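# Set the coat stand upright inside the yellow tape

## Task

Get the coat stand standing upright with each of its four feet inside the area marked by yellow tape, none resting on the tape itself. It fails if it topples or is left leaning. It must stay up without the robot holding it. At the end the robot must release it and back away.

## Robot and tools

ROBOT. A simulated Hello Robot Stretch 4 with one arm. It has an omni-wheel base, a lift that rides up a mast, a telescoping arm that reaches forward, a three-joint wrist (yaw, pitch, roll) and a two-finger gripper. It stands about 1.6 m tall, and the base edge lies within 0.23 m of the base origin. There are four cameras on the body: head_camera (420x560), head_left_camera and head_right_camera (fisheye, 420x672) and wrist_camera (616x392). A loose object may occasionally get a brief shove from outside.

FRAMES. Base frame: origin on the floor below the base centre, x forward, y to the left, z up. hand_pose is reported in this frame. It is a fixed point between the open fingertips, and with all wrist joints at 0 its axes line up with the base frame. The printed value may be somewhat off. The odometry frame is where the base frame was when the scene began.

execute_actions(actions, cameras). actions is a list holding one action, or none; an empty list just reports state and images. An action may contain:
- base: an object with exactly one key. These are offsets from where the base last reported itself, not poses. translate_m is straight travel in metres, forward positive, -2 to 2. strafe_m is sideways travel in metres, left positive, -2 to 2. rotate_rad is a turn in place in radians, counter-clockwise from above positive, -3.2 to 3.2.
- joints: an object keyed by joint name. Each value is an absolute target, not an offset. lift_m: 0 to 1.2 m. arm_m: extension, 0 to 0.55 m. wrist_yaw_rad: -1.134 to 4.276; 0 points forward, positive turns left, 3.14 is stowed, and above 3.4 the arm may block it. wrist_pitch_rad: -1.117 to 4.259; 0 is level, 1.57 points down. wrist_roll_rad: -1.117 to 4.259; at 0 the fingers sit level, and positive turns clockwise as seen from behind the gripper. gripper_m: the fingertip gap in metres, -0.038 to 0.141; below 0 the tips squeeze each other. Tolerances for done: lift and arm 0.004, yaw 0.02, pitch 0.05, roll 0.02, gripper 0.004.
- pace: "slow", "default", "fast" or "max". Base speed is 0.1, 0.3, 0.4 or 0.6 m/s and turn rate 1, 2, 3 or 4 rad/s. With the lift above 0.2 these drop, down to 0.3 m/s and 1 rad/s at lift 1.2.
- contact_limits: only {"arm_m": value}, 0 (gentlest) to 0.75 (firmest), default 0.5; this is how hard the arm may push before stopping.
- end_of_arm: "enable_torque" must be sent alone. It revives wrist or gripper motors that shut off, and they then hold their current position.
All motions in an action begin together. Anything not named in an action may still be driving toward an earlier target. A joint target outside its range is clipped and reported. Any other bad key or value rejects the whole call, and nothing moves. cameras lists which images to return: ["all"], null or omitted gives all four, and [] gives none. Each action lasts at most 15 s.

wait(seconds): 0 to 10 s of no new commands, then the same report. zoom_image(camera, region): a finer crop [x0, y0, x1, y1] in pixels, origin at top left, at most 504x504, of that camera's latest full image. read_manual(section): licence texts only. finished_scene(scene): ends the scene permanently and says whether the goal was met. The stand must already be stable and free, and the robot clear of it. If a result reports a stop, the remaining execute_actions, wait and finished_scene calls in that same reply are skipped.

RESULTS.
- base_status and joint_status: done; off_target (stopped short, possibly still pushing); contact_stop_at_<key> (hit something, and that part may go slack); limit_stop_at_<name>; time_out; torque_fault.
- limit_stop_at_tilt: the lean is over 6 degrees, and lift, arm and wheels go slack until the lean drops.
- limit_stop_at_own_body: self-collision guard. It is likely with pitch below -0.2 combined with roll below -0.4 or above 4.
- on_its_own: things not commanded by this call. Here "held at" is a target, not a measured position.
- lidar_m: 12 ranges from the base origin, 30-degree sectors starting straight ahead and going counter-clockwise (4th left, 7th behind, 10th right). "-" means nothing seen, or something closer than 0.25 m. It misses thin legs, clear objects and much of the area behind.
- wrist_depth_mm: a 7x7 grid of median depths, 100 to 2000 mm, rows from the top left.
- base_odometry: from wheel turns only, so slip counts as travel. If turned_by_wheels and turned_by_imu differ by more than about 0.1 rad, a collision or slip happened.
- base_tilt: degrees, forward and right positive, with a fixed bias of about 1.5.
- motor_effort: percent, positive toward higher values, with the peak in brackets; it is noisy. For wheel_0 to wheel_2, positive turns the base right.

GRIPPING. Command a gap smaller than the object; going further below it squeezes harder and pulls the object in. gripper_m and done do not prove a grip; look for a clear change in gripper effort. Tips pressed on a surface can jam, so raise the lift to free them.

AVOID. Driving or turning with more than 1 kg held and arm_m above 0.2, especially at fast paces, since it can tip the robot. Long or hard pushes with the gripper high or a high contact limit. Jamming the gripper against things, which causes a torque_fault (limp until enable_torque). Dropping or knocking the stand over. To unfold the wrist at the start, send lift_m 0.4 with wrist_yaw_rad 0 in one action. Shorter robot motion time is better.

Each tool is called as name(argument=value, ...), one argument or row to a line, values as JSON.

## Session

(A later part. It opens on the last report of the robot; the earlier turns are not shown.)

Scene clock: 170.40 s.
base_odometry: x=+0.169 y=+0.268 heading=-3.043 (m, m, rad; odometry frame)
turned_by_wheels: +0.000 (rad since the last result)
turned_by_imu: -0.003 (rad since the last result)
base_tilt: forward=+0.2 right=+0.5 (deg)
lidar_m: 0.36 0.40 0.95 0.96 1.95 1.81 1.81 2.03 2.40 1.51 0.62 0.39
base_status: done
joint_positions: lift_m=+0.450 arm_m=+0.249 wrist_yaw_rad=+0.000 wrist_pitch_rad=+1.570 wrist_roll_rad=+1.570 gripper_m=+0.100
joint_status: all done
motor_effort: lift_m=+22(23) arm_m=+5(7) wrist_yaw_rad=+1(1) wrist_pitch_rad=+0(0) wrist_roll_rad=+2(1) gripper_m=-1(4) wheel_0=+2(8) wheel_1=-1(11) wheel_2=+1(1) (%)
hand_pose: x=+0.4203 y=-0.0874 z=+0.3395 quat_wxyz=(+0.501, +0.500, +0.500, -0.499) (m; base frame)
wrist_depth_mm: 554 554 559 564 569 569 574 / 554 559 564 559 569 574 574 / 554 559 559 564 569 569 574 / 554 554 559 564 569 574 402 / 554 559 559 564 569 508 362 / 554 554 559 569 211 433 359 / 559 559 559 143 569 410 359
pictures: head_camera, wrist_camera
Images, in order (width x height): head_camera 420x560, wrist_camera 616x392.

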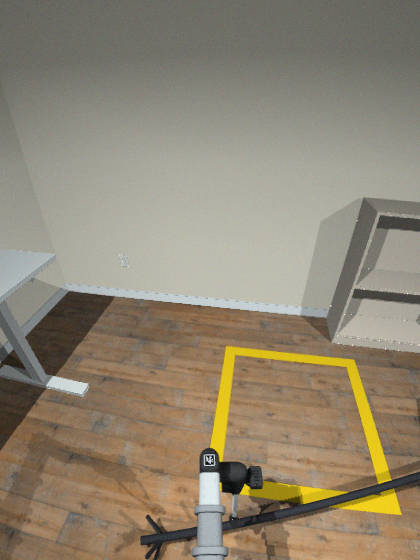

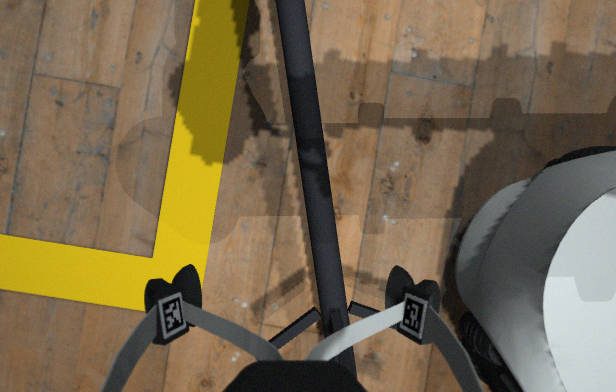

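execute_actions(
  actions=[
    {"base":{"strafe_m":-0.1},"joints":{"lift_m":0.17}},
  ],
  cameras=["head_camera","wrist_camera"],
)

Scene clock: 179.67 s.
base_odometry: x=+0.159 y=+0.368 heading=-3.043 (m, m, rad; odometry frame)
turned_by_wheels: +0.000 (rad since the last result)
turned_by_imu: -0.002 (rad since the last result)
base_tilt: forward=+0.2 right=+0.5 (deg)
lidar_m: 0.37 0.39 0.44 1.07 2.06 1.84 1.82 2.02 2.30 2.27 0.62 0.46
base_status: done
joint_positions: lift_m=+0.170 arm_m=+0.249 wrist_yaw_rad=+0.000 wrist_pitch_rad=+1.573 wrist_roll_rad=+1.570 gripper_m=+0.100
joint_status: all done
motor_effort: lift_m=+16(25) arm_m=+5(5) wrist_yaw_rad=+2(3) wrist_pitch_rad=-10(10) wrist_roll_rad=-2(0) gripper_m=+0(1) wheel_0=-1(8) wheel_1=+0(6) wheel_2=+0(1) (%)
hand_pose: x=+0.4193 y=-0.0874 z=+0.0601 quat_wxyz=(+0.500, +0.499, +0.501, -0.500) (m; base frame)
wrist_depth_mm: 279 281 282 149 287 290 291 / 279 279 282 150 287 290 291 / 279 279 282 151 287 290 290 / 278 281 282 154 287 289 291 / 279 281 283 154 287 290 291 / 278 281 283 159 191 290 291 / 278 281 283 139 287 290 291
pictures: head_camera, wrist_camera
Images, in order (width x height): head_camera 420x560, wrist_camera 616x392.

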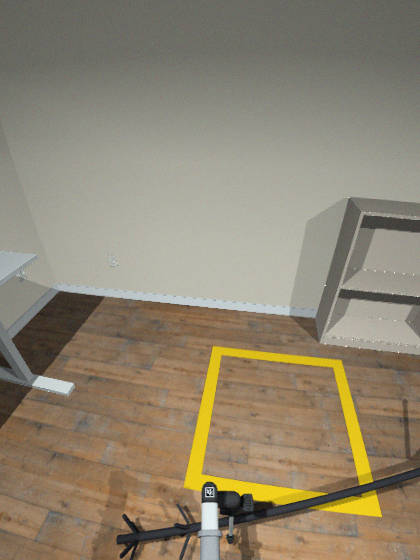

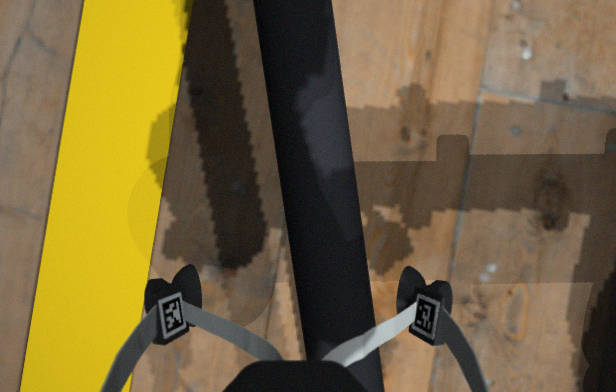

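execute_actions(
  actions=[
    {"joints":{"gripper_m":-0.01}},
  ],
  cameras=[],
)

execute_actions(
  actions=[
    {"joints":{"lift_m":0.6},"base":{"strafe_m":-0.1},"pace":"slow"},
  ],
  cameras=["head_camera","head_left_camera"],
)

Scene clock: 187.37 s.
base_odometry: x=+0.159 y=+0.368 heading=-3.043 (m, m, rad; odometry frame)
turned_by_wheels: +0.000 (rad since the last result)
turned_by_imu: -0.002 (rad since the last result)
base_tilt: forward=+0.2 right=+0.5 (deg)
lidar_m: 0.40 0.43 1.06 1.07 2.07 1.84 1.83 2.02 2.31 2.28 0.63 0.48
base_status: not commanded
joint_positions: lift_m=+0.170 arm_m=+0.249 wrist_yaw_rad=-0.002 wrist_pitch_rad=+1.575 wrist_roll_rad=+1.570 gripper_m=-0.010
joint_status: all done
motor_effort: lift_m=+18(18) arm_m=+5(5) wrist_yaw_rad=+5(6) wrist_pitch_rad=-14(16) wrist_roll_rad=+1(1) gripper_m=-11(10) wheel_0=-1(1) wheel_1=+0(0) wheel_2=+0(0) (%)
hand_pose: x=+0.4187 y=-0.0874 z=+0.0599 quat_wxyz=(+0.499, +0.499, +0.501, -0.501) (m; base frame)
wrist_depth_mm: 276 278 152 283 286 289 290 / 277 277 279 283 286 289 291 / 277 278 281 155 286 287 291 / 278 278 281 153 287 289 290 / 276 279 281 153 286 289 291 / 276 278 187 155 286 290 293 / 277 277 281 143 285 289 291
pictures: none
No camera images: the call's "cameras" was empty. Leave "cameras" out to get every camera's image.

Scene clock: 191.27 s.
base_odometry: x=+0.149 y=+0.467 heading=-3.043 (m, m, rad; odometry frame)
turned_by_wheels: +0.000 (rad since the last result)
turned_by_imu: -0.001 (rad since the last result)
base_tilt: forward=+0.2 right=+0.5 (deg)
lidar_m: 0.37 0.34 0.43 1.16 2.15 1.85 1.85 2.04 2.21 2.17 0.67 0.45
base_status: done
joint_positions: lift_m=+0.599 arm_m=+0.249 wrist_yaw_rad=+0.000 wrist_pitch_rad=+1.569 wrist_roll_rad=+1.570 gripper_m=-0.010
joint_status: all done
motor_effort: lift_m=+30(33) arm_m=+5(5) wrist_yaw_rad=-1(7) wrist_pitch_rad=+3(14) wrist_roll_rad=+1(0) gripper_m=-16(11) wheel_0=-5(11) wheel_1=+0(5) wheel_2=+0(3) (%)
hand_pose: x=+0.4206 y=-0.0874 z=+0.4889 quat_wxyz=(+0.501, +0.500, +0.500, -0.499) (m; base frame)
wrist_depth_mm: 691 699 715 715 723 723 723 / 699 699 699 715 723 723 732 / 691 699 699 715 715 723 723 / 691 699 699 195 723 564 512 / 691 699 707 181 723 508 512 / 699 699 184 173 683 508 508 / 699 707 707 144 715 508 508
pictures: head_camera, head_left_camera
Images, in order (width x height): head_camera 420x560, head_left_camera 420x672.

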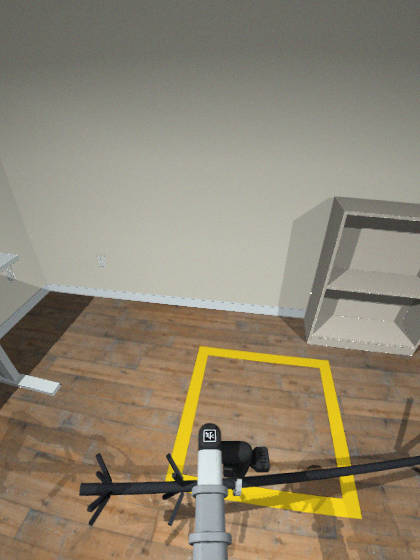

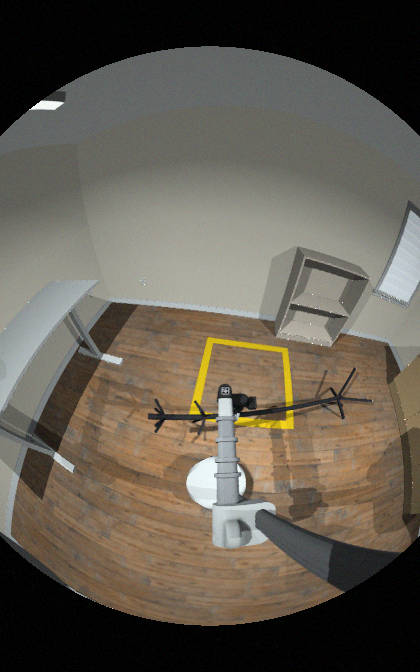

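execute_actions(
  actions=[
    {"joints":{"lift_m":0.95},"base":{"strafe_m":-0.15},"pace":"slow"},
  ],
  cameras=["head_camera","head_left_camera"],
)

Scene clock: 226.73 s.
base_odometry: x=+0.134 y=+0.617 heading=-3.043 (m, m, rad; odometry frame)
turned_by_wheels: +0.000 (rad since the last result)
turned_by_imu: -0.001 (rad since the last result)
base_tilt: forward=+0.2 right=+0.5 (deg)
lidar_m: 0.30 0.33 1.31 1.29 2.31 1.90 1.86 2.08 2.02 2.04 0.66 0.45
base_status: done
joint_positions: lift_m=+0.949 arm_m=+0.249 wrist_yaw_rad=+0.001 wrist_pitch_rad=+1.569 wrist_roll_rad=+1.570 gripper_m=-0.010
joint_status: all done
motor_effort: lift_m=+30(31) arm_m=+5(5) wrist_yaw_rad=-1(2) wrist_pitch_rad=+3(6) wrist_roll_rad=+2(2) gripper_m=-14(17) wheel_0=-2(15) wheel_1=-1(3) wheel_2=+2(6) (%)
hand_pose: x=+0.4208 y=-0.0874 z=+0.8389 quat_wxyz=(+0.501, +0.500, +0.500, -0.499) (m; base frame)
wrist_depth_mm: 1042 1042 1060 1060 1078 1060 1078 / 1025 1060 1042 1078 1060 1078 1098 / 1042 1042 1060 1060 1060 1098 1098 / 1060 1060 1060 1060 1060 866 1078 / 1042 1042 1060 189 878 866 866 / 1042 1042 184 173 866 866 1098 / 1025 1042 1060 138 1078 1078 1098
pictures: head_camera, head_left_camera
Images, in order (width x height): head_camera 420x560, head_left_camera 420x672.

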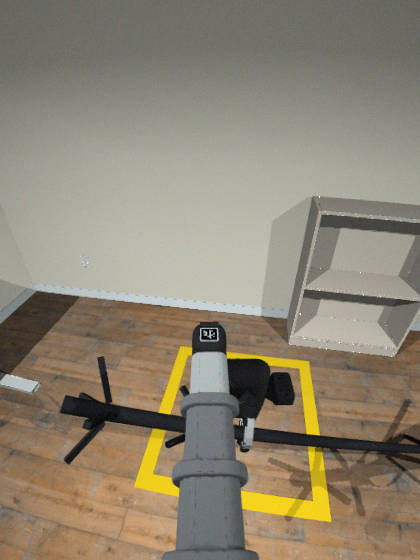

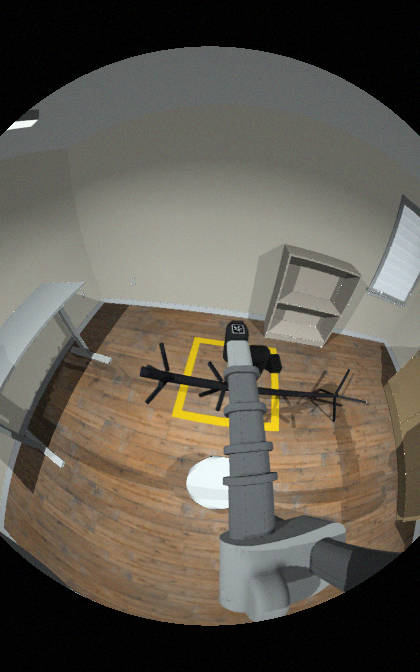

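execute_actions(
  actions=[
    {"joints":{"lift_m":1.2,"arm_m":0.45},"pace":"slow"},
  ],
  cameras=["head_camera","head_left_camera"],
)

Scene clock: 238.37 s.
base_odometry: x=+0.134 y=+0.617 heading=-3.043 (m, m, rad; odometry frame)
turned_by_wheels: +0.000 (rad since the last result)
turned_by_imu: -0.002 (rad since the last result)
base_tilt: forward=+0.2 right=+0.5 (deg)
lidar_m: 0.53 0.57 1.29 1.31 2.28 1.89 1.86 2.09 2.03 2.04 0.84 0.62
base_status: not commanded
joint_positions: lift_m=+1.198 arm_m=+0.449 wrist_yaw_rad=+0.001 wrist_pitch_rad=+1.570 wrist_roll_rad=+1.570 gripper_m=-0.009
joint_status: all done
motor_effort: lift_m=+34(36) arm_m=+5(8) wrist_yaw_rad=+0(4) wrist_pitch_rad=-1(17) wrist_roll_rad=+0(3) gripper_m=-28(33) wheel_0=-2(5) wheel_1=-1(1) wheel_2=+0(2) (%)
hand_pose: x=+0.6202 y=-0.0874 z=+1.0878 quat_wxyz=(+0.500, +0.500, +0.500, -0.500) (m; base frame)
wrist_depth_mm: 1255 1255 1281 1281 1281 1308 1308 / 1255 1281 1281 1281 1308 1308 1336 / 1255 1255 1281 260 1308 1308 1366 / 1281 1281 1281 225 1336 1118 1118 / 1281 1308 1308 201 1336 1138 1366 / 1308 1308 194 181 1336 1336 1366 / 1308 151 1308 148 1336 1336 1366
pictures: head_camera, head_left_camera
Images, in order (width x height): head_camera 420x560, head_left_camera 420x672.

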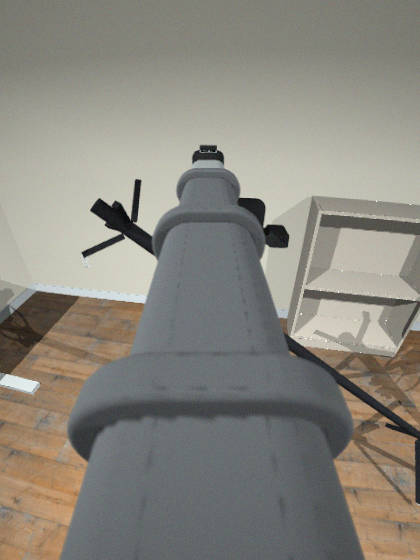

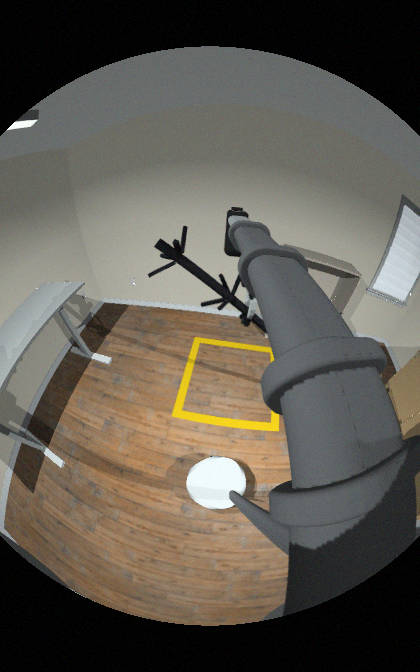

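execute_actions(
  actions=[],
  cameras=["head_right_camera"],
)

Scene clock: 262.83 s.
base_odometry: x=+0.134 y=+0.617 heading=-3.043 (m, m, rad; odometry frame)
turned_by_wheels: +0.000 (rad since the last result)
turned_by_imu: -0.003 (rad since the last result)
base_tilt: forward=+0.2 right=+0.6 (deg)
lidar_m: 0.51 0.62 1.31 1.32 2.27 1.88 1.88 2.11 2.06 2.03 0.86 0.62
base_status: not commanded
joint_positions: lift_m=+1.198 arm_m=+0.449 wrist_yaw_rad=+0.001 wrist_pitch_rad=+1.570 wrist_roll_rad=+1.570 gripper_m=-0.009
joint_status: all done
motor_effort: lift_m=+34(36) arm_m=+5(8) wrist_yaw_rad=-2(4) wrist_pitch_rad=-1(17) wrist_roll_rad=-1(3) gripper_m=-27(33) wheel_0=-2(5) wheel_1=-1(1) wheel_2=-1(2) (%)
hand_pose: x=+0.6202 y=-0.0874 z=+1.0878 quat_wxyz=(+0.501, +0.500, +0.500, -0.499) (m; base frame)
wrist_depth_mm: 1229 1255 1281 1281 1281 1308 1336 / 1255 1281 1281 310 1308 1336 1308 / 1255 1281 1281 259 1308 1308 1336 / 1281 1281 1308 227 1308 1098 1118 / 1281 1308 1281 202 1336 1118 1366 / 1308 1281 195 180 1336 1336 1397 / 1308 151 1336 154 1336 1336 1366
pictures: head_right_camera
Images, in order (width x height): head_right_camera 420x672.

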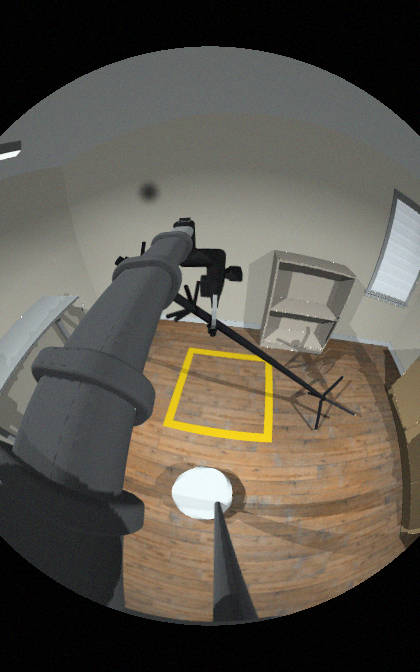

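execute_actions(
  actions=[
    {"joints":{"lift_m":0.19},"base":{"strafe_m":0.3},"pace":"slow"},
  ],
  cameras=["head_right_camera","head_camera"],
)

Scene clock: 279.53 s.
base_odometry: x=+0.164 y=+0.318 heading=-3.043 (m, m, rad; odometry frame)
turned_by_wheels: +0.001 (rad since the last result)
turned_by_imu: +0.000 (rad since the last result)
base_tilt: forward=+0.2 right=+0.5 (deg)
lidar_m: 0.60 0.64 1.02 1.00 2.00 1.83 1.80 2.04 2.34 2.34 0.87 0.64
base_status: done
joint_positions: lift_m=+0.190 arm_m=+0.449 wrist_yaw_rad=+0.000 wrist_pitch_rad=+1.571 wrist_roll_rad=+1.570 gripper_m=-0.010
joint_status: all done
motor_effort: lift_m=+17(36) arm_m=+4(5) wrist_yaw_rad=+0(3) wrist_pitch_rad=-4(15) wrist_roll_rad=+0(6) gripper_m=-14(25) wheel_0=+2(12) wheel_1=+2(8) wheel_2=+4(9) (%)
hand_pose: x=+0.6200 y=-0.0874 z=+0.0800 quat_wxyz=(+0.500, +0.500, +0.500, -0.500) (m; base frame)
wrist_depth_mm: 296 298 301 161 304 309 309 / 297 300 300 162 304 307 309 / 297 298 300 164 304 309 312 / 298 298 303 166 306 306 310 / 297 300 303 168 306 309 310 / 298 300 189 170 306 309 312 / 297 297 301 148 306 309 310
pictures: head_camera, head_right_camera
Images, in order (width x height): head_camera 420x560, head_right_camera 420x672.

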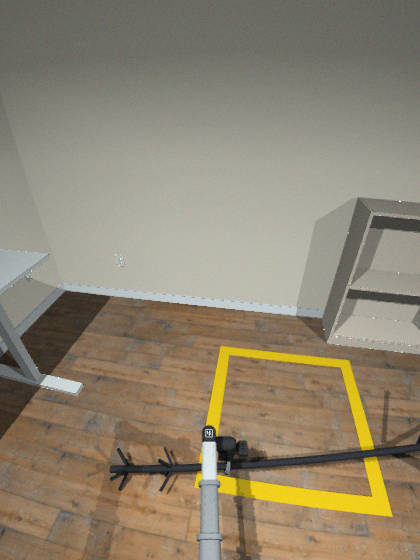

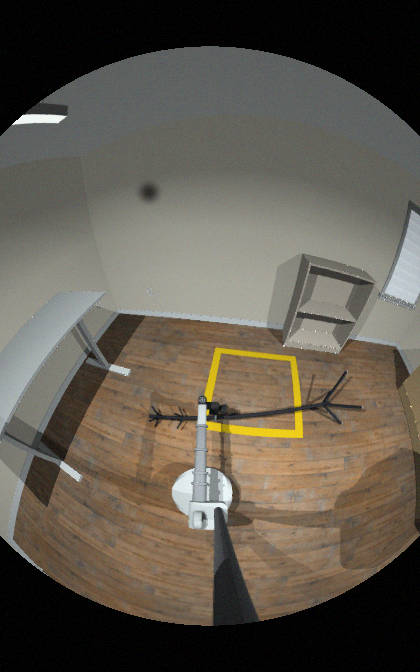

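execute_actions(
  actions=[
    {"joints":{"gripper_m":0.1}},
  ],
  cameras=[],
)

execute_actions(
  actions=[
    {"joints":{"lift_m":0.5}},
  ],
  cameras=[],
)

execute_actions(
  actions=[
    {"joints":{"wrist_yaw_rad":3.14},"base":{"strafe_m":-0.55}},
  ],
  cameras=["head_right_camera","head_camera","wrist_camera"],
)

Scene clock: 293.93 s.
base_odometry: x=+0.164 y=+0.318 heading=-3.043 (m, m, rad; odometry frame)
turned_by_wheels: +0.000 (rad since the last result)
turned_by_imu: -0.002 (rad since the last result)
base_tilt: forward=+0.2 right=+0.5 (deg)
lidar_m: 0.60 0.61 1.01 1.00 2.02 1.83 1.81 2.03 2.36 2.32 0.87 0.63
base_status: not commanded
joint_positions: lift_m=+0.190 arm_m=+0.449 wrist_yaw_rad=+0.000 wrist_pitch_rad=+1.571 wrist_roll_rad=+1.570 gripper_m=+0.100
joint_status: all done
motor_effort: lift_m=+17(17) arm_m=+4(4) wrist_yaw_rad=+1(1) wrist_pitch_rad=-2(4) wrist_roll_rad=-1(0) gripper_m=-2(11) wheel_0=+2(2) wheel_1=+2(2) wheel_2=+4(4) (%)
hand_pose: x=+0.6202 y=-0.0874 z=+0.0800 quat_wxyz=(+0.500, +0.500, +0.500, -0.500) (m; base frame)
wrist_depth_mm: 297 300 301 161 306 307 309 / 297 298 301 163 306 307 310 / 298 300 303 164 306 307 310 / 298 300 301 167 304 309 310 / 298 300 301 168 306 307 309 / 298 300 301 170 211 309 310 / 297 300 300 143 306 309 310
pictures: none
No camera images: the call's "cameras" was empty. Leave "cameras" out to get every camera's image.

Scene clock: 296.23 s.
base_odometry: x=+0.164 y=+0.318 heading=-3.043 (m, m, rad; odometry frame)
turned_by_wheels: +0.000 (rad since the last result)
turned_by_imu: -0.001 (rad since the last result)
base_tilt: forward=+0.2 right=+0.5 (deg)
lidar_m: 0.60 0.63 1.01 1.01 2.03 1.82 1.81 2.01 2.35 2.32 0.90 0.61
base_status: not commanded
joint_positions: lift_m=+0.500 arm_m=+0.449 wrist_yaw_rad=+0.000 wrist_pitch_rad=+1.570 wrist_roll_rad=+1.570 gripper_m=+0.100
joint_status: all done
motor_effort: lift_m=+22(27) arm_m=+4(4) wrist_yaw_rad=+3(1) wrist_pitch_rad=-2(2) wrist_roll_rad=-2(1) gripper_m=+1(2) wheel_0=+2(2) wheel_1=+2(2) wheel_2=+4(4) (%)
hand_pose: x=+0.6203 y=-0.0874 z=+0.3895 quat_wxyz=(+0.500, +0.500, +0.500, -0.500) (m; base frame)
wrist_depth_mm: 603 603 609 615 621 621 627 / 597 603 609 615 615 621 627 / 603 609 609 615 621 621 627 / 603 609 603 615 615 627 627 / 603 609 609 615 621 621 621 / 597 609 609 615 211 627 621 / 597 609 615 143 621 634 627
pictures: none
No camera images: the call's "cameras" was empty. Leave "cameras" out to get every camera's image.

Scene clock: 299.40 s.
base_odometry: x=+0.109 y=+0.865 heading=-3.043 (m, m, rad; odometry frame)
turned_by_wheels: +0.000 (rad since the last result)
turned_by_imu: +0.000 (rad since the last result)
base_tilt: forward=+0.2 right=+0.5 (deg)
lidar_m: 0.61 0.63 0.86 1.55 2.33 1.92 1.91 2.14 1.81 1.78 0.79 0.65
base_status: done
joint_positions: lift_m=+0.500 arm_m=+0.449 wrist_yaw_rad=+3.139 wrist_pitch_rad=+1.570 wrist_roll_rad=+1.570 gripper_m=+0.100
joint_status: all done
motor_effort: lift_m=+22(22) arm_m=+4(4) wrist_yaw_rad=+2(3) wrist_pitch_rad=-1(2) wrist_roll_rad=-2(2) gripper_m=-1(4) wheel_0=+0(9) wheel_1=-1(5) wheel_2=+1(3) (%)
hand_pose: x=+0.6202 y=+0.0874 z=+0.3896 quat_wxyz=(+0.500, -0.499, +0.501, +0.500) (m; base frame)
wrist_depth_mm: 609 615 615 615 615 621 621 / 603 609 615 615 621 621 621 / 609 603 615 615 615 615 615 / 609 609 615 609 615 621 621 / 609 609 609 615 615 621 621 / 603 603 609 609 211 621 621 / 603 609 609 143 621 627 621
pictures: head_camera, head_right_camera, wrist_camera
Images, in order (width x height): head_camera 420x560, head_right_camera 420x672, wrist_camera 616x392.

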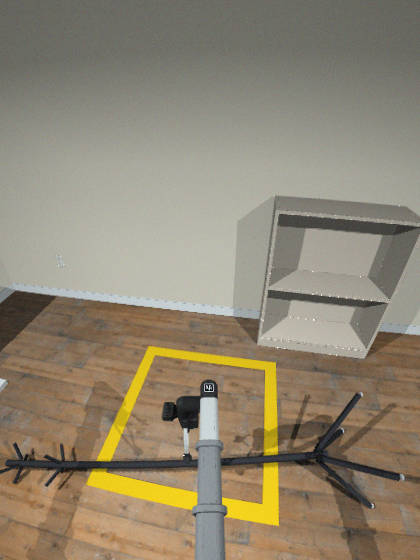

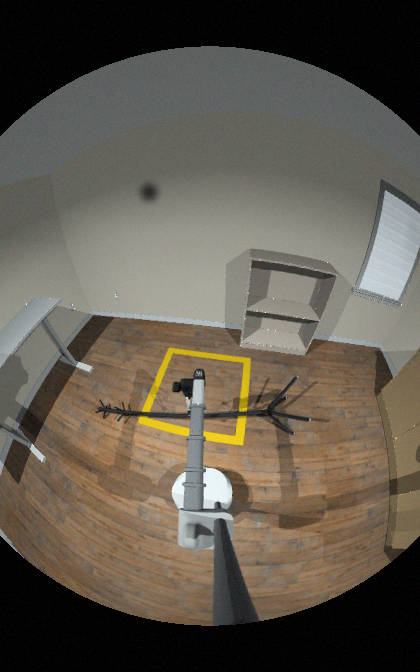

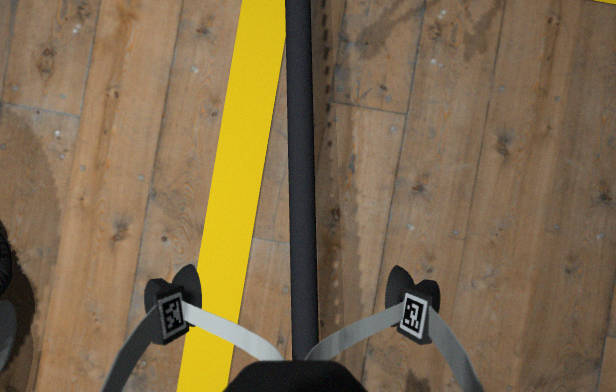

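execute_actions(
  actions=[
    {"joints":{"lift_m":0.18}},
  ],
  cameras=[],
)

execute_actions(
  actions=[
    {"joints":{"gripper_m":-0.01}},
  ],
  cameras=["wrist_camera"],
)

Scene clock: 308.07 s.
base_odometry: x=+0.109 y=+0.865 heading=-3.043 (m, m, rad; odometry frame)
turned_by_wheels: +0.000 (rad since the last result)
turned_by_imu: -0.002 (rad since the last result)
base_tilt: forward=+0.2 right=+0.5 (deg)
lidar_m: 0.61 0.64 0.89 1.55 2.31 1.94 1.89 2.14 1.79 1.78 0.80 0.63
base_status: not commanded
joint_positions: lift_m=+0.180 arm_m=+0.449 wrist_yaw_rad=+3.139 wrist_pitch_rad=+1.573 wrist_roll_rad=+1.570 gripper_m=+0.100
joint_status: all done
motor_effort: lift_m=+15(21) arm_m=+4(4) wrist_yaw_rad=+4(4) wrist_pitch_rad=-11(9) wrist_roll_rad=-2(2) gripper_m=-2(2) wheel_0=+0(0) wheel_1=-1(1) wheel_2=+1(1) (%)
hand_pose: x=+0.6210 y=+0.0874 z=+0.0701 quat_wxyz=(+0.501, -0.500, +0.500, +0.499) (m; base frame)
wrist_depth_mm: 290 293 294 145 298 298 303 / 290 291 294 143 298 298 300 / 291 291 293 142 297 300 300 / 290 291 294 141 297 298 300 / 291 291 294 139 297 300 301 / 290 290 294 138 221 298 300 / 290 290 293 135 297 298 301
pictures: none
No camera images: the call's "cameras" was empty. Leave "cameras" out to get every camera's image.

Scene clock: 309.93 s.
base_odometry: x=+0.109 y=+0.865 heading=-3.043 (m, m, rad; odometry frame)
turned_by_wheels: +0.000 (rad since the last result)
turned_by_imu: -0.001 (rad since the last result)
base_tilt: forward=+0.2 right=+0.5 (deg)
lidar_m: 0.61 0.64 0.86 1.56 2.32 1.93 1.91 2.12 1.81 1.78 0.79 0.63
base_status: not commanded
joint_positions: lift_m=+0.180 arm_m=+0.449 wrist_yaw_rad=+3.138 wrist_pitch_rad=+1.576 wrist_roll_rad=+1.570 gripper_m=-0.010
joint_status: all done
motor_effort: lift_m=+18(18) arm_m=+3(4) wrist_yaw_rad=+7(7) wrist_pitch_rad=-19(20) wrist_roll_rad=+0(3) gripper_m=-12(13) wheel_0=+0(0) wheel_1=-1(1) wheel_2=+1(1) (%)
hand_pose: x=+0.6223 y=+0.0874 z=+0.0699 quat_wxyz=(+0.502, -0.501, +0.499, +0.498) (m; base frame)
wrist_depth_mm: 289 291 291 143 296 297 300 / 289 291 291 142 296 298 300 / 287 290 293 141 297 298 298 / 290 290 293 140 296 297 300 / 289 290 293 138 296 298 300 / 289 290 187 136 296 298 300 / 289 289 291 134 296 298 300
pictures: wrist_camera
Images, in order (width x height): wrist_camera 616x392.

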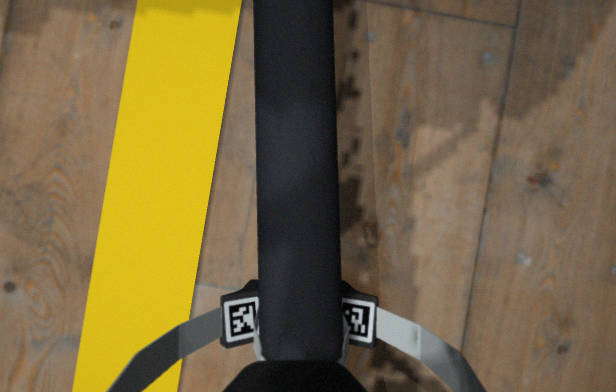

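execute_actions(
  actions=[
    {"joints":{"lift_m":0.6},"pace":"slow"},
  ],
  cameras=["head_right_camera","head_camera"],
)

Scene clock: 319.27 s.
base_odometry: x=+0.109 y=+0.865 heading=-3.043 (m, m, rad; odometry frame)
turned_by_wheels: +0.000 (rad since the last result)
turned_by_imu: -0.002 (rad since the last result)
base_tilt: forward=+0.2 right=+0.5 (deg)
lidar_m: 0.60 0.65 0.85 1.55 2.35 1.94 1.91 2.12 1.81 1.77 0.75 0.61
base_status: not commanded
joint_positions: lift_m=+0.599 arm_m=+0.449 wrist_yaw_rad=+3.140 wrist_pitch_rad=+1.571 wrist_roll_rad=+1.570 gripper_m=-0.010
joint_status: all done
motor_effort: lift_m=+33(35) arm_m=+3(3) wrist_yaw_rad=+2(7) wrist_pitch_rad=-4(23) wrist_roll_rad=+0(1) gripper_m=-15(19) wheel_0=+0(0) wheel_1=-1(1) wheel_2=+1(1) (%)
hand_pose: x=+0.6205 y=+0.0874 z=+0.4886 quat_wxyz=(+0.500, -0.500, +0.500, +0.500) (m; base frame)
wrist_depth_mm: 699 707 707 121 715 707 707 / 699 699 707 128 707 723 715 / 707 707 707 136 707 715 715 / 699 699 707 144 707 707 715 / 647 707 707 154 715 707 723 / 647 699 184 165 707 715 715 / 707 707 707 142 707 707 707
pictures: head_camera, head_right_camera
Images, in order (width x height): head_camera 420x560, head_right_camera 420x672.

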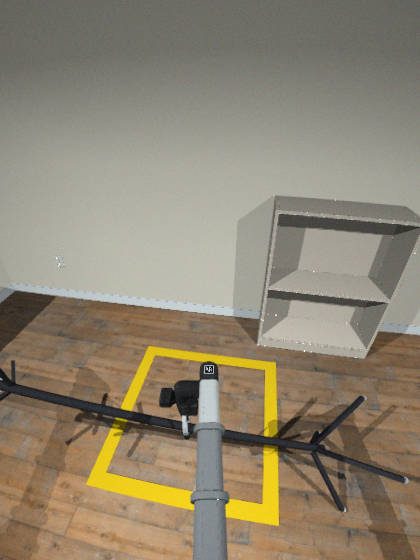

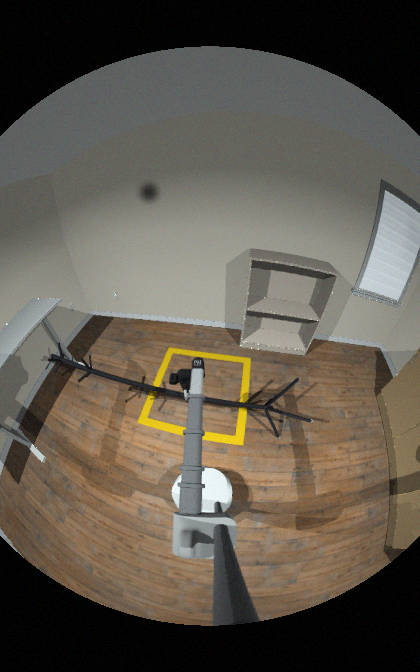

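Keep lifting.

execute_actions(
  actions=[
    {"joints":{"lift_m":0.85},"pace":"slow"},
  ],
  cameras=["head_right_camera","head_camera"],
)

Scene clock: 325.07 s.
base_odometry: x=+0.109 y=+0.865 heading=-3.043 (m, m, rad; odometry frame)
turned_by_wheels: +0.000 (rad since the last result)
turned_by_imu: -0.002 (rad since the last result)
base_tilt: forward=+0.2 right=+0.5 (deg)
lidar_m: 0.61 0.63 0.72 1.56 2.31 1.92 1.91 2.14 1.81 1.78 0.75 0.63
base_status: not commanded
joint_positions: lift_m=+0.849 arm_m=+0.449 wrist_yaw_rad=+3.140 wrist_pitch_rad=+1.571 wrist_roll_rad=+1.570 gripper_m=-0.010
joint_status: all done
motor_effort: lift_m=+32(36) arm_m=+3(3) wrist_yaw_rad=+0(0) wrist_pitch_rad=-3(4) wrist_roll_rad=+0(0) gripper_m=-16(17) wheel_0=+0(0) wheel_1=-1(1) wheel_2=+1(1) (%)
hand_pose: x=+0.6206 y=+0.0874 z=+0.7388 quat_wxyz=(+0.500, -0.500, +0.500, +0.500) (m; base frame)
wrist_depth_mm: 946 960 960 - 960 976 960 / 960 976 946 - 960 960 976 / 960 946 960 - 960 960 976 / 750 960 960 105 960 960 960 / 741 946 946 118 960 976 976 / 732 960 184 141 960 976 976 / 960 946 946 142 946 960 960
pictures: head_camera, head_right_camera
Images, in order (width x height): head_camera 420x560, head_right_camera 420x672.

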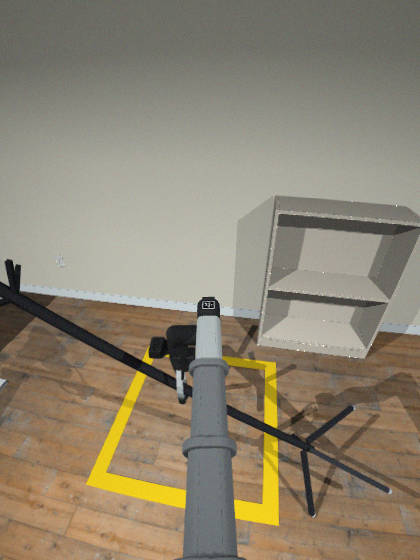

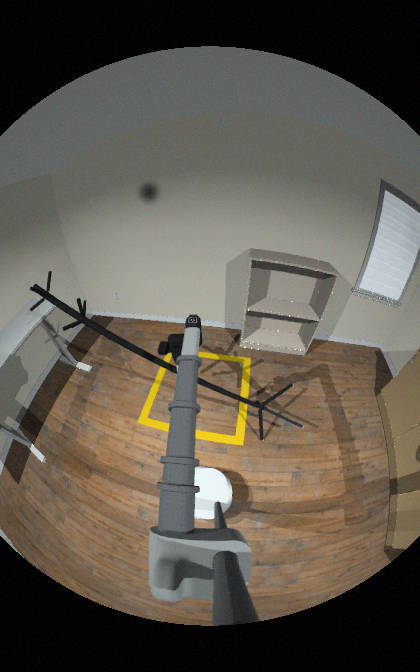

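execute_actions(
  actions=[
    {"joints":{"lift_m":0.95},"base":{"strafe_m":-0.2},"pace":"slow"},
  ],
  cameras=["head_right_camera","head_camera"],
)

Scene clock: 337.17 s.
base_odometry: x=+0.090 y=+1.064 heading=-3.041 (m, m, rad; odometry frame)
turned_by_wheels: +0.002 (rad since the last result)
turned_by_imu: +0.002 (rad since the last result)
base_tilt: forward=+0.2 right=+0.5 (deg)
lidar_m: 0.59 0.62 0.81 1.75 2.37 1.95 1.94 2.17 1.62 1.60 0.69 0.56
base_status: done
joint_positions: lift_m=+0.950 arm_m=+0.449 wrist_yaw_rad=+3.140 wrist_pitch_rad=+1.568 wrist_roll_rad=+1.570 gripper_m=-0.010
joint_status: all done
motor_effort: lift_m=+20(33) arm_m=+3(3) wrist_yaw_rad=+1(0) wrist_pitch_rad=+4(4) wrist_roll_rad=-1(1) gripper_m=-11(18) wheel_0=+12(14) wheel_1=+3(7) wheel_2=+7(7) (%)
hand_pose: x=+0.6198 y=+0.0874 z=+0.8398 quat_wxyz=(+0.500, -0.499, +0.501, +0.500) (m; base frame)
wrist_depth_mm: 1042 1060 - - 1098 1078 1098 / 1042 1060 - - 1078 1098 1098 / 1060 1060 - - 1078 1098 1078 / 842 1060 - - 1078 1078 1078 / 842 976 1060 - 1078 1078 1098 / 842 1060 182 - 1060 1078 1078 / 1042 1060 1060 109 1078 1060 1060
pictures: head_camera, head_right_camera
Images, in order (width x height): head_camera 420x560, head_right_camera 420x672.

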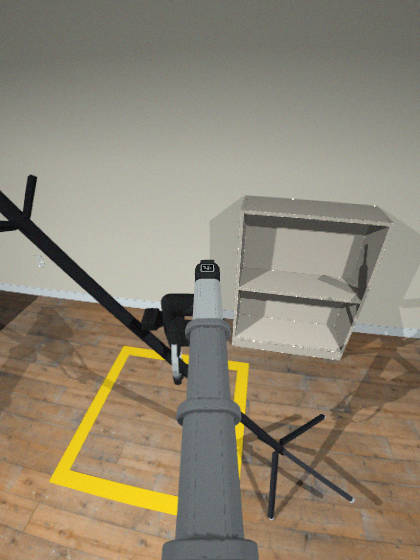

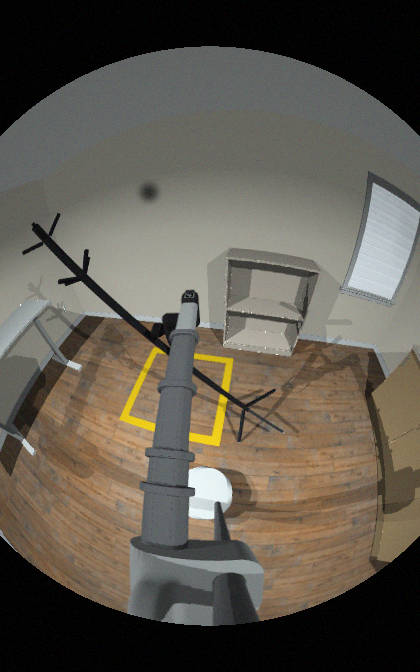

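execute_actions(
  actions=[
    {"joints":{"lift_m":1.05},"base":{"strafe_m":-0.15},"pace":"slow"},
  ],
  cameras=["head_right_camera","head_camera"],
)

Scene clock: 345.30 s.
base_odometry: x=+0.075 y=+1.213 heading=-3.041 (m, m, rad; odometry frame)
turned_by_wheels: +0.000 (rad since the last result)
turned_by_imu: -0.001 (rad since the last result)
base_tilt: forward=+0.2 right=+0.5 (deg)
lidar_m: 0.59 0.62 1.90 1.90 2.39 1.99 1.96 2.20 1.46 1.44 0.67 0.54
base_status: done
joint_positions: lift_m=+1.049 arm_m=+0.449 wrist_yaw_rad=+3.140 wrist_pitch_rad=+1.571 wrist_roll_rad=+1.570 gripper_m=-0.009
joint_status: all done
motor_effort: lift_m=+34(33) arm_m=+3(3) wrist_yaw_rad=+1(1) wrist_pitch_rad=-4(5) wrist_roll_rad=+1(0) gripper_m=-23(23) wheel_0=+3(15) wheel_1=-1(6) wheel_2=+1(6) (%)
hand_pose: x=+0.6205 y=+0.0874 z=+0.9386 quat_wxyz=(+0.500, -0.500, +0.500, +0.500) (m; base frame)
wrist_depth_mm: 1138 - - - - 1160 1160 / 1138 - - - 1182 1182 1182 / 1138 1160 - - 1160 1182 1182 / 931 1160 - - 1160 1182 1160 / 931 946 1160 - 1182 1182 1160 / 931 1138 181 - 1160 1160 1160 / 1138 156 1138 109 1138 1160 1182
pictures: head_camera, head_right_camera
Images, in order (width x height): head_camera 420x560, head_right_camera 420x672.

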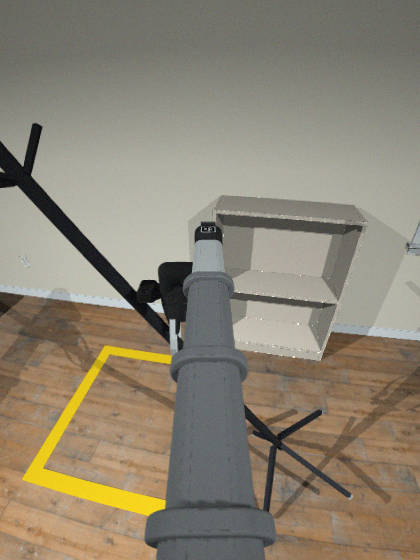

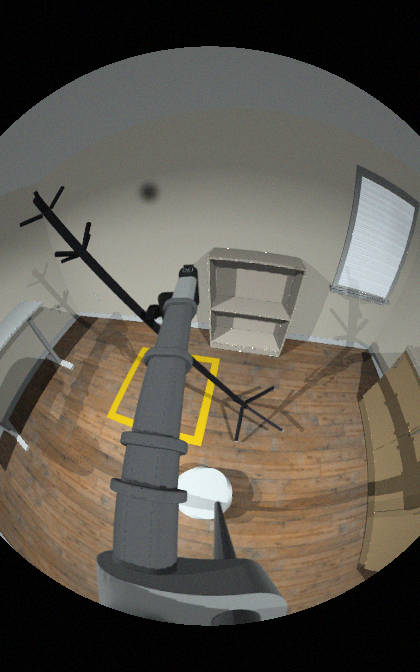

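execute_actions(
  actions=[
    {"joints":{"lift_m":1.2},"pace":"slow"},
  ],
  cameras=["head_right_camera"],
)

Scene clock: 389.53 s.
base_odometry: x=+0.075 y=+1.213 heading=-3.041 (m, m, rad; odometry frame)
turned_by_wheels: +0.000 (rad since the last result)
turned_by_imu: -0.004 (rad since the last result)
base_tilt: forward=+0.2 right=+0.5 (deg)
lidar_m: 0.59 0.64 1.90 1.90 2.38 1.99 1.98 2.21 1.45 1.44 0.67 0.49
base_status: not commanded
joint_positions: lift_m=+1.198 arm_m=+0.449 wrist_yaw_rad=+3.140 wrist_pitch_rad=+1.571 wrist_roll_rad=+1.570 gripper_m=-0.009
joint_status: all done
motor_effort: lift_m=+34(41) arm_m=+3(3) wrist_yaw_rad=+3(2) wrist_pitch_rad=-4(2) wrist_roll_rad=+1(0) gripper_m=-19(24) wheel_0=+3(3) wheel_1=-1(1) wheel_2=+1(1) (%)
hand_pose: x=+0.6205 y=+0.0874 z=+1.0878 quat_wxyz=(+0.500, -0.500, +0.500, +0.500) (m; base frame)
wrist_depth_mm: 1308 - - - - 1308 1336 / 1281 - - - 1308 1308 1336 / 1308 1281 - - 1308 1308 1308 / 1336 1098 - - 1308 1336 1308 / 1098 1098 1281 - 1336 1336 1308 / 1098 1255 181 - 1336 1308 1255 / 1281 156 1308 109 1308 1308 1229
pictures: head_right_camera
Images, in order (width x height): head_right_camera 420x672.

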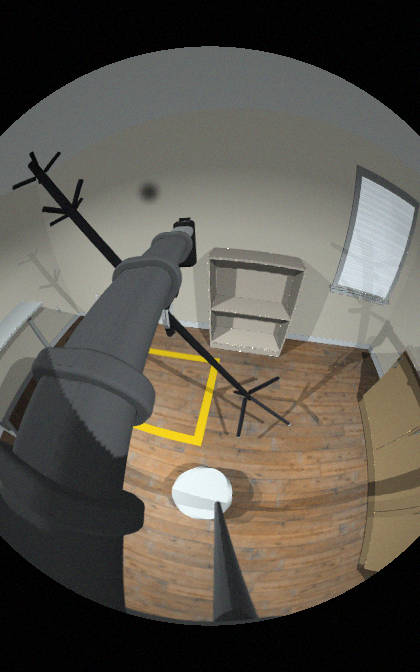

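execute_actions(
  actions=[
    {"joints":{"wrist_yaw_rad":1.57,"wrist_roll_rad":0.0},"pace":"slow"},
  ],
  cameras=["head_right_camera","head_left_camera"],
)

Scene clock: 406.13 s.
base_odometry: x=+0.074 y=+1.213 heading=-3.041 (m, m, rad; odometry frame)
turned_by_wheels: +0.000 (rad since the last result)
turned_by_imu: -0.002 (rad since the last result)
base_tilt: forward=+0.2 right=+0.5 (deg)
lidar_m: 0.69 0.70 1.90 1.89 2.39 1.98 1.97 2.20 1.46 1.44 0.80 0.60
base_status: not commanded
joint_positions: lift_m=+1.198 arm_m=+0.450 wrist_yaw_rad=+1.571 wrist_pitch_rad=+1.556 wrist_roll_rad=+0.000 gripper_m=-0.009
joint_status: all done
on_its_own: wrist_pitch_rad is at rest, and its effort (+38) is outside its rest range (-23 to +23)
motor_effort: lift_m=+35(34) arm_m=+3(3) wrist_yaw_rad=-1(9) wrist_pitch_rad=+38(39) wrist_roll_rad=-1(10) gripper_m=-20(21) wheel_0=+2(3) wheel_1=-1(1) wheel_2=+1(1) (%)
hand_pose: x=+0.7078 y=+0.0041 z=+1.0878 quat_wxyz=(+0.504, -0.496, +0.496, +0.504) (m; base frame)
wrist_depth_mm: 1308 - - - - 1336 1336 / 1336 - - - 1308 1336 1366 / 1281 1281 - - 1336 1336 1336 / 1078 1205 - - 1308 1308 1308 / 1078 1160 1281 - 1308 1336 1205 / 1281 1308 181 - 1308 1308 1205 / 1308 156 1281 109 1308 1281 1205
pictures: head_left_camera, head_right_camera
Images, in order (width x height): head_left_camera 420x672, head_right_camera 420x672.

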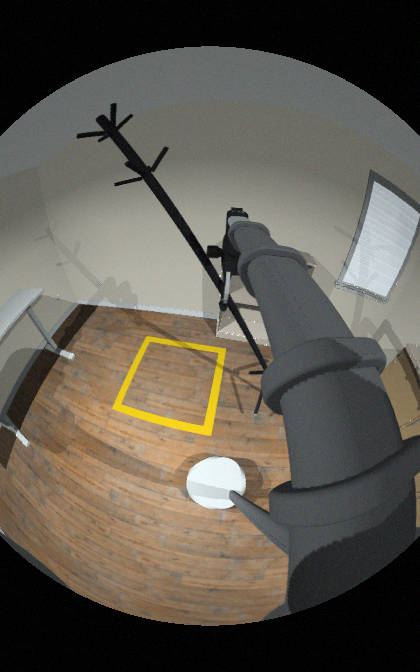

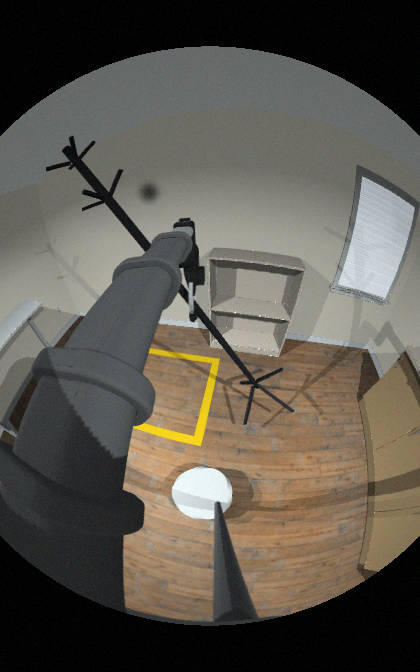

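execute_actions(
  actions=[
    {"joints":{"wrist_pitch_rad":1.1},"pace":"slow"},
  ],
  cameras=["head_right_camera","head_left_camera"],
)

Scene clock: 416.00 s.
base_odometry: x=+0.074 y=+1.214 heading=-3.040 (m, m, rad; odometry frame)
turned_by_wheels: +0.000 (rad since the last result)
turned_by_imu: +0.003 (rad since the last result)
base_tilt: forward=+0.2 right=+0.5 (deg)
lidar_m: 0.69 0.65 1.92 1.89 2.38 1.98 1.97 2.22 1.46 1.45 1.60 0.62
base_status: not commanded
joint_positions: lift_m=+1.199 arm_m=+0.450 wrist_yaw_rad=+1.570 wrist_pitch_rad=+1.100 wrist_roll_rad=+0.000 gripper_m=-0.010
joint_status: all done
motor_effort: lift_m=+24(34) arm_m=+3(3) wrist_yaw_rad=+1(17) wrist_pitch_rad=-2(33) wrist_roll_rad=+0(0) gripper_m=-13(20) wheel_0=+2(5) wheel_1=+1(7) wheel_2=+3(8) (%)
hand_pose: x=+0.7079 y=+0.1307 z=+1.1200 quat_wxyz=(+0.603, -0.370, +0.370, +0.603) (m; base frame)
wrist_depth_mm: 1921 1983 1983 - 1983 1921 1983 / 1756 1756 1756 - 1808 1808 1863 / 1618 1661 1576 1618 1618 1661 1661 / 1499 1499 1499 108 1537 1537 1576 / 1397 1430 1397 124 1397 1464 1430 / 1308 1308 185 144 1336 1366 1336 / 1025 1118 1205 143 1205 1255 1255
pictures: head_left_camera, head_right_camera
Images, in order (width x height): head_left_camera 420x672, head_right_camera 420x672.

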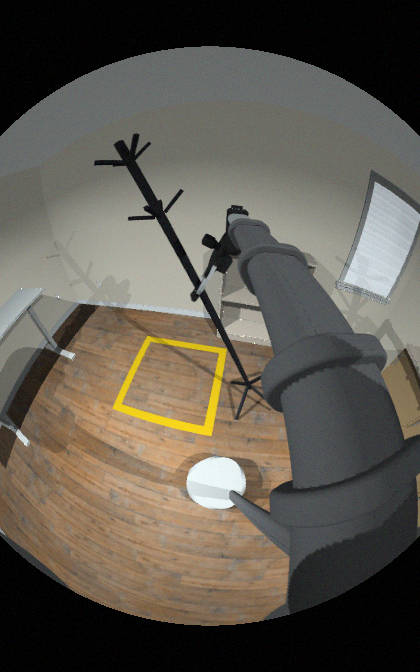

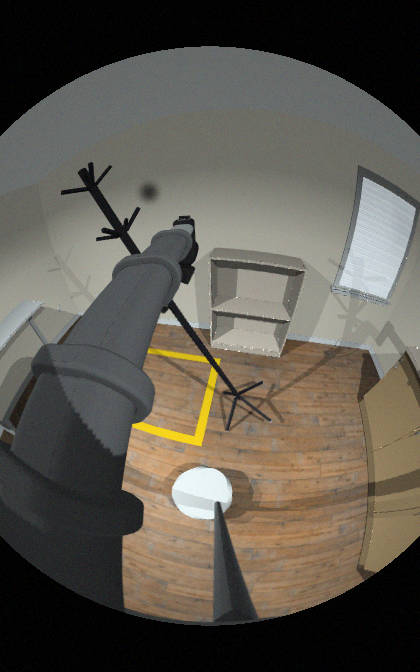

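execute_actions(
  actions=[
    {"joints":{"wrist_pitch_rad":0.8},"base":{"strafe_m":-0.25},"pace":"slow"},
  ],
  cameras=["head_right_camera","head_left_camera"],
)

Scene clock: 428.07 s.
base_odometry: x=+0.049 y=+1.462 heading=-3.041 (m, m, rad; odometry frame)
turned_by_wheels: +0.000 (rad since the last result)
turned_by_imu: -0.002 (rad since the last result)
base_tilt: forward=+0.2 right=+0.5 (deg)
lidar_m: 0.60 0.66 2.14 2.16 2.46 2.02 2.02 1.49 1.20 1.20 1.36 0.63
base_status: done
joint_positions: lift_m=+1.199 arm_m=+0.450 wrist_yaw_rad=+1.567 wrist_pitch_rad=+0.798 wrist_roll_rad=+0.000 gripper_m=-0.010
joint_status: all done
motor_effort: lift_m=+21(23) arm_m=+3(3) wrist_yaw_rad=+11(11) wrist_pitch_rad=+6(18) wrist_roll_rad=+1(1) gripper_m=-8(12) wheel_0=+0(8) wheel_1=-4(5) wheel_2=+3(3) (%)
hand_pose: x=+0.7086 y=+0.2011 z=+1.1709 quat_wxyz=(+0.653, -0.274, +0.275, +0.650) (m; base frame)
wrist_depth_mm: - - - - - - 1983 / - - - 104 - - 1921 / - - - 113 - - 1863 / 1921 1921 1921 123 1983 - 1808 / 1661 1661 1708 136 1708 1756 1708 / 1499 1499 191 152 1537 1537 1537 / 1336 1281 1336 150 1336 1366 1397
pictures: head_left_camera, head_right_camera
Images, in order (width x height): head_left_camera 420x672, head_right_camera 420x672.

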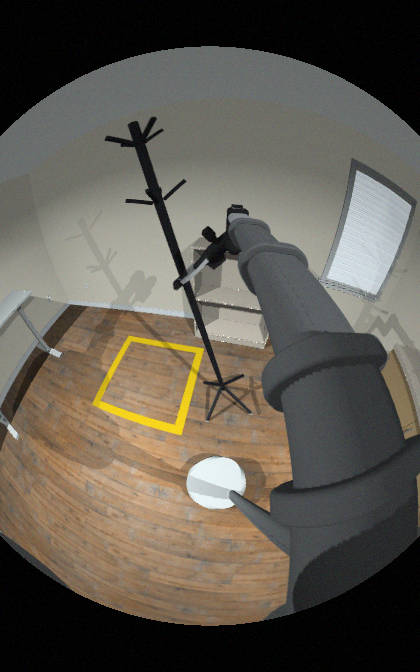

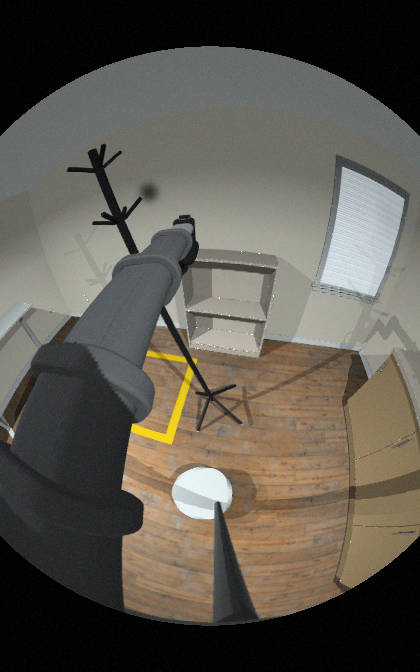

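Progress. Continue.

execute_actions(
  actions=[
    {"joints":{"wrist_pitch_rad":0.4},"base":{"strafe_m":-0.25},"pace":"slow"},
  ],
  cameras=["head_camera","head_left_camera"],
)

Scene clock: 436.30 s.
base_odometry: x=+0.024 y=+1.711 heading=-3.040 (m, m, rad; odometry frame)
turned_by_wheels: +0.001 (rad since the last result)
turned_by_imu: -0.001 (rad since the last result)
base_tilt: forward=+0.2 right=+0.5 (deg)
lidar_m: 0.71 0.57 2.39 2.38 2.50 2.09 2.06 1.17 0.95 0.95 1.08 1.71
base_status: done
joint_positions: lift_m=+1.199 arm_m=+0.450 wrist_yaw_rad=+1.575 wrist_pitch_rad=+0.400 wrist_roll_rad=+0.000 gripper_m=-0.010
joint_status: all done
motor_effort: lift_m=+21(21) arm_m=+3(2) wrist_yaw_rad=-12(16) wrist_pitch_rad=-2(20) wrist_roll_rad=+1(1) gripper_m=-10(11) wheel_0=+6(7) wheel_1=+2(7) wheel_2=+2(4) (%)
hand_pose: x=+0.7068 y=+0.2660 z=+1.2649 quat_wxyz=(+0.692, -0.141, +0.140, +0.694) (m; base frame)
wrist_depth_mm: - - - 112 - - - / - - - 119 - - 1983 / - - - 128 - - 1921 / - - - 138 - - 1921 / - - - 148 - - 1921 / - - 186 160 - - 1808 / 1808 1708 1756 155 1661 1863 1708
pictures: head_camera, head_left_camera
Images, in order (width x height): head_camera 420x560, head_left_camera 420x672.

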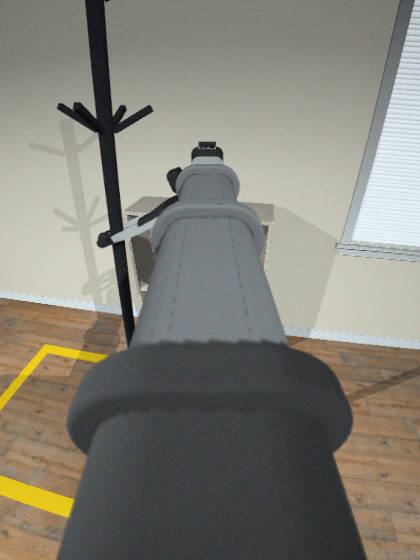

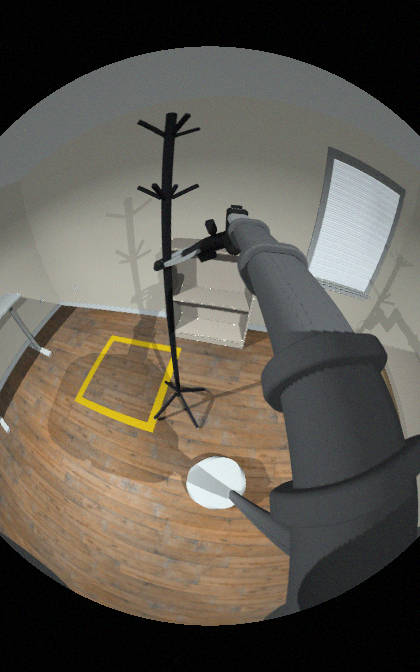

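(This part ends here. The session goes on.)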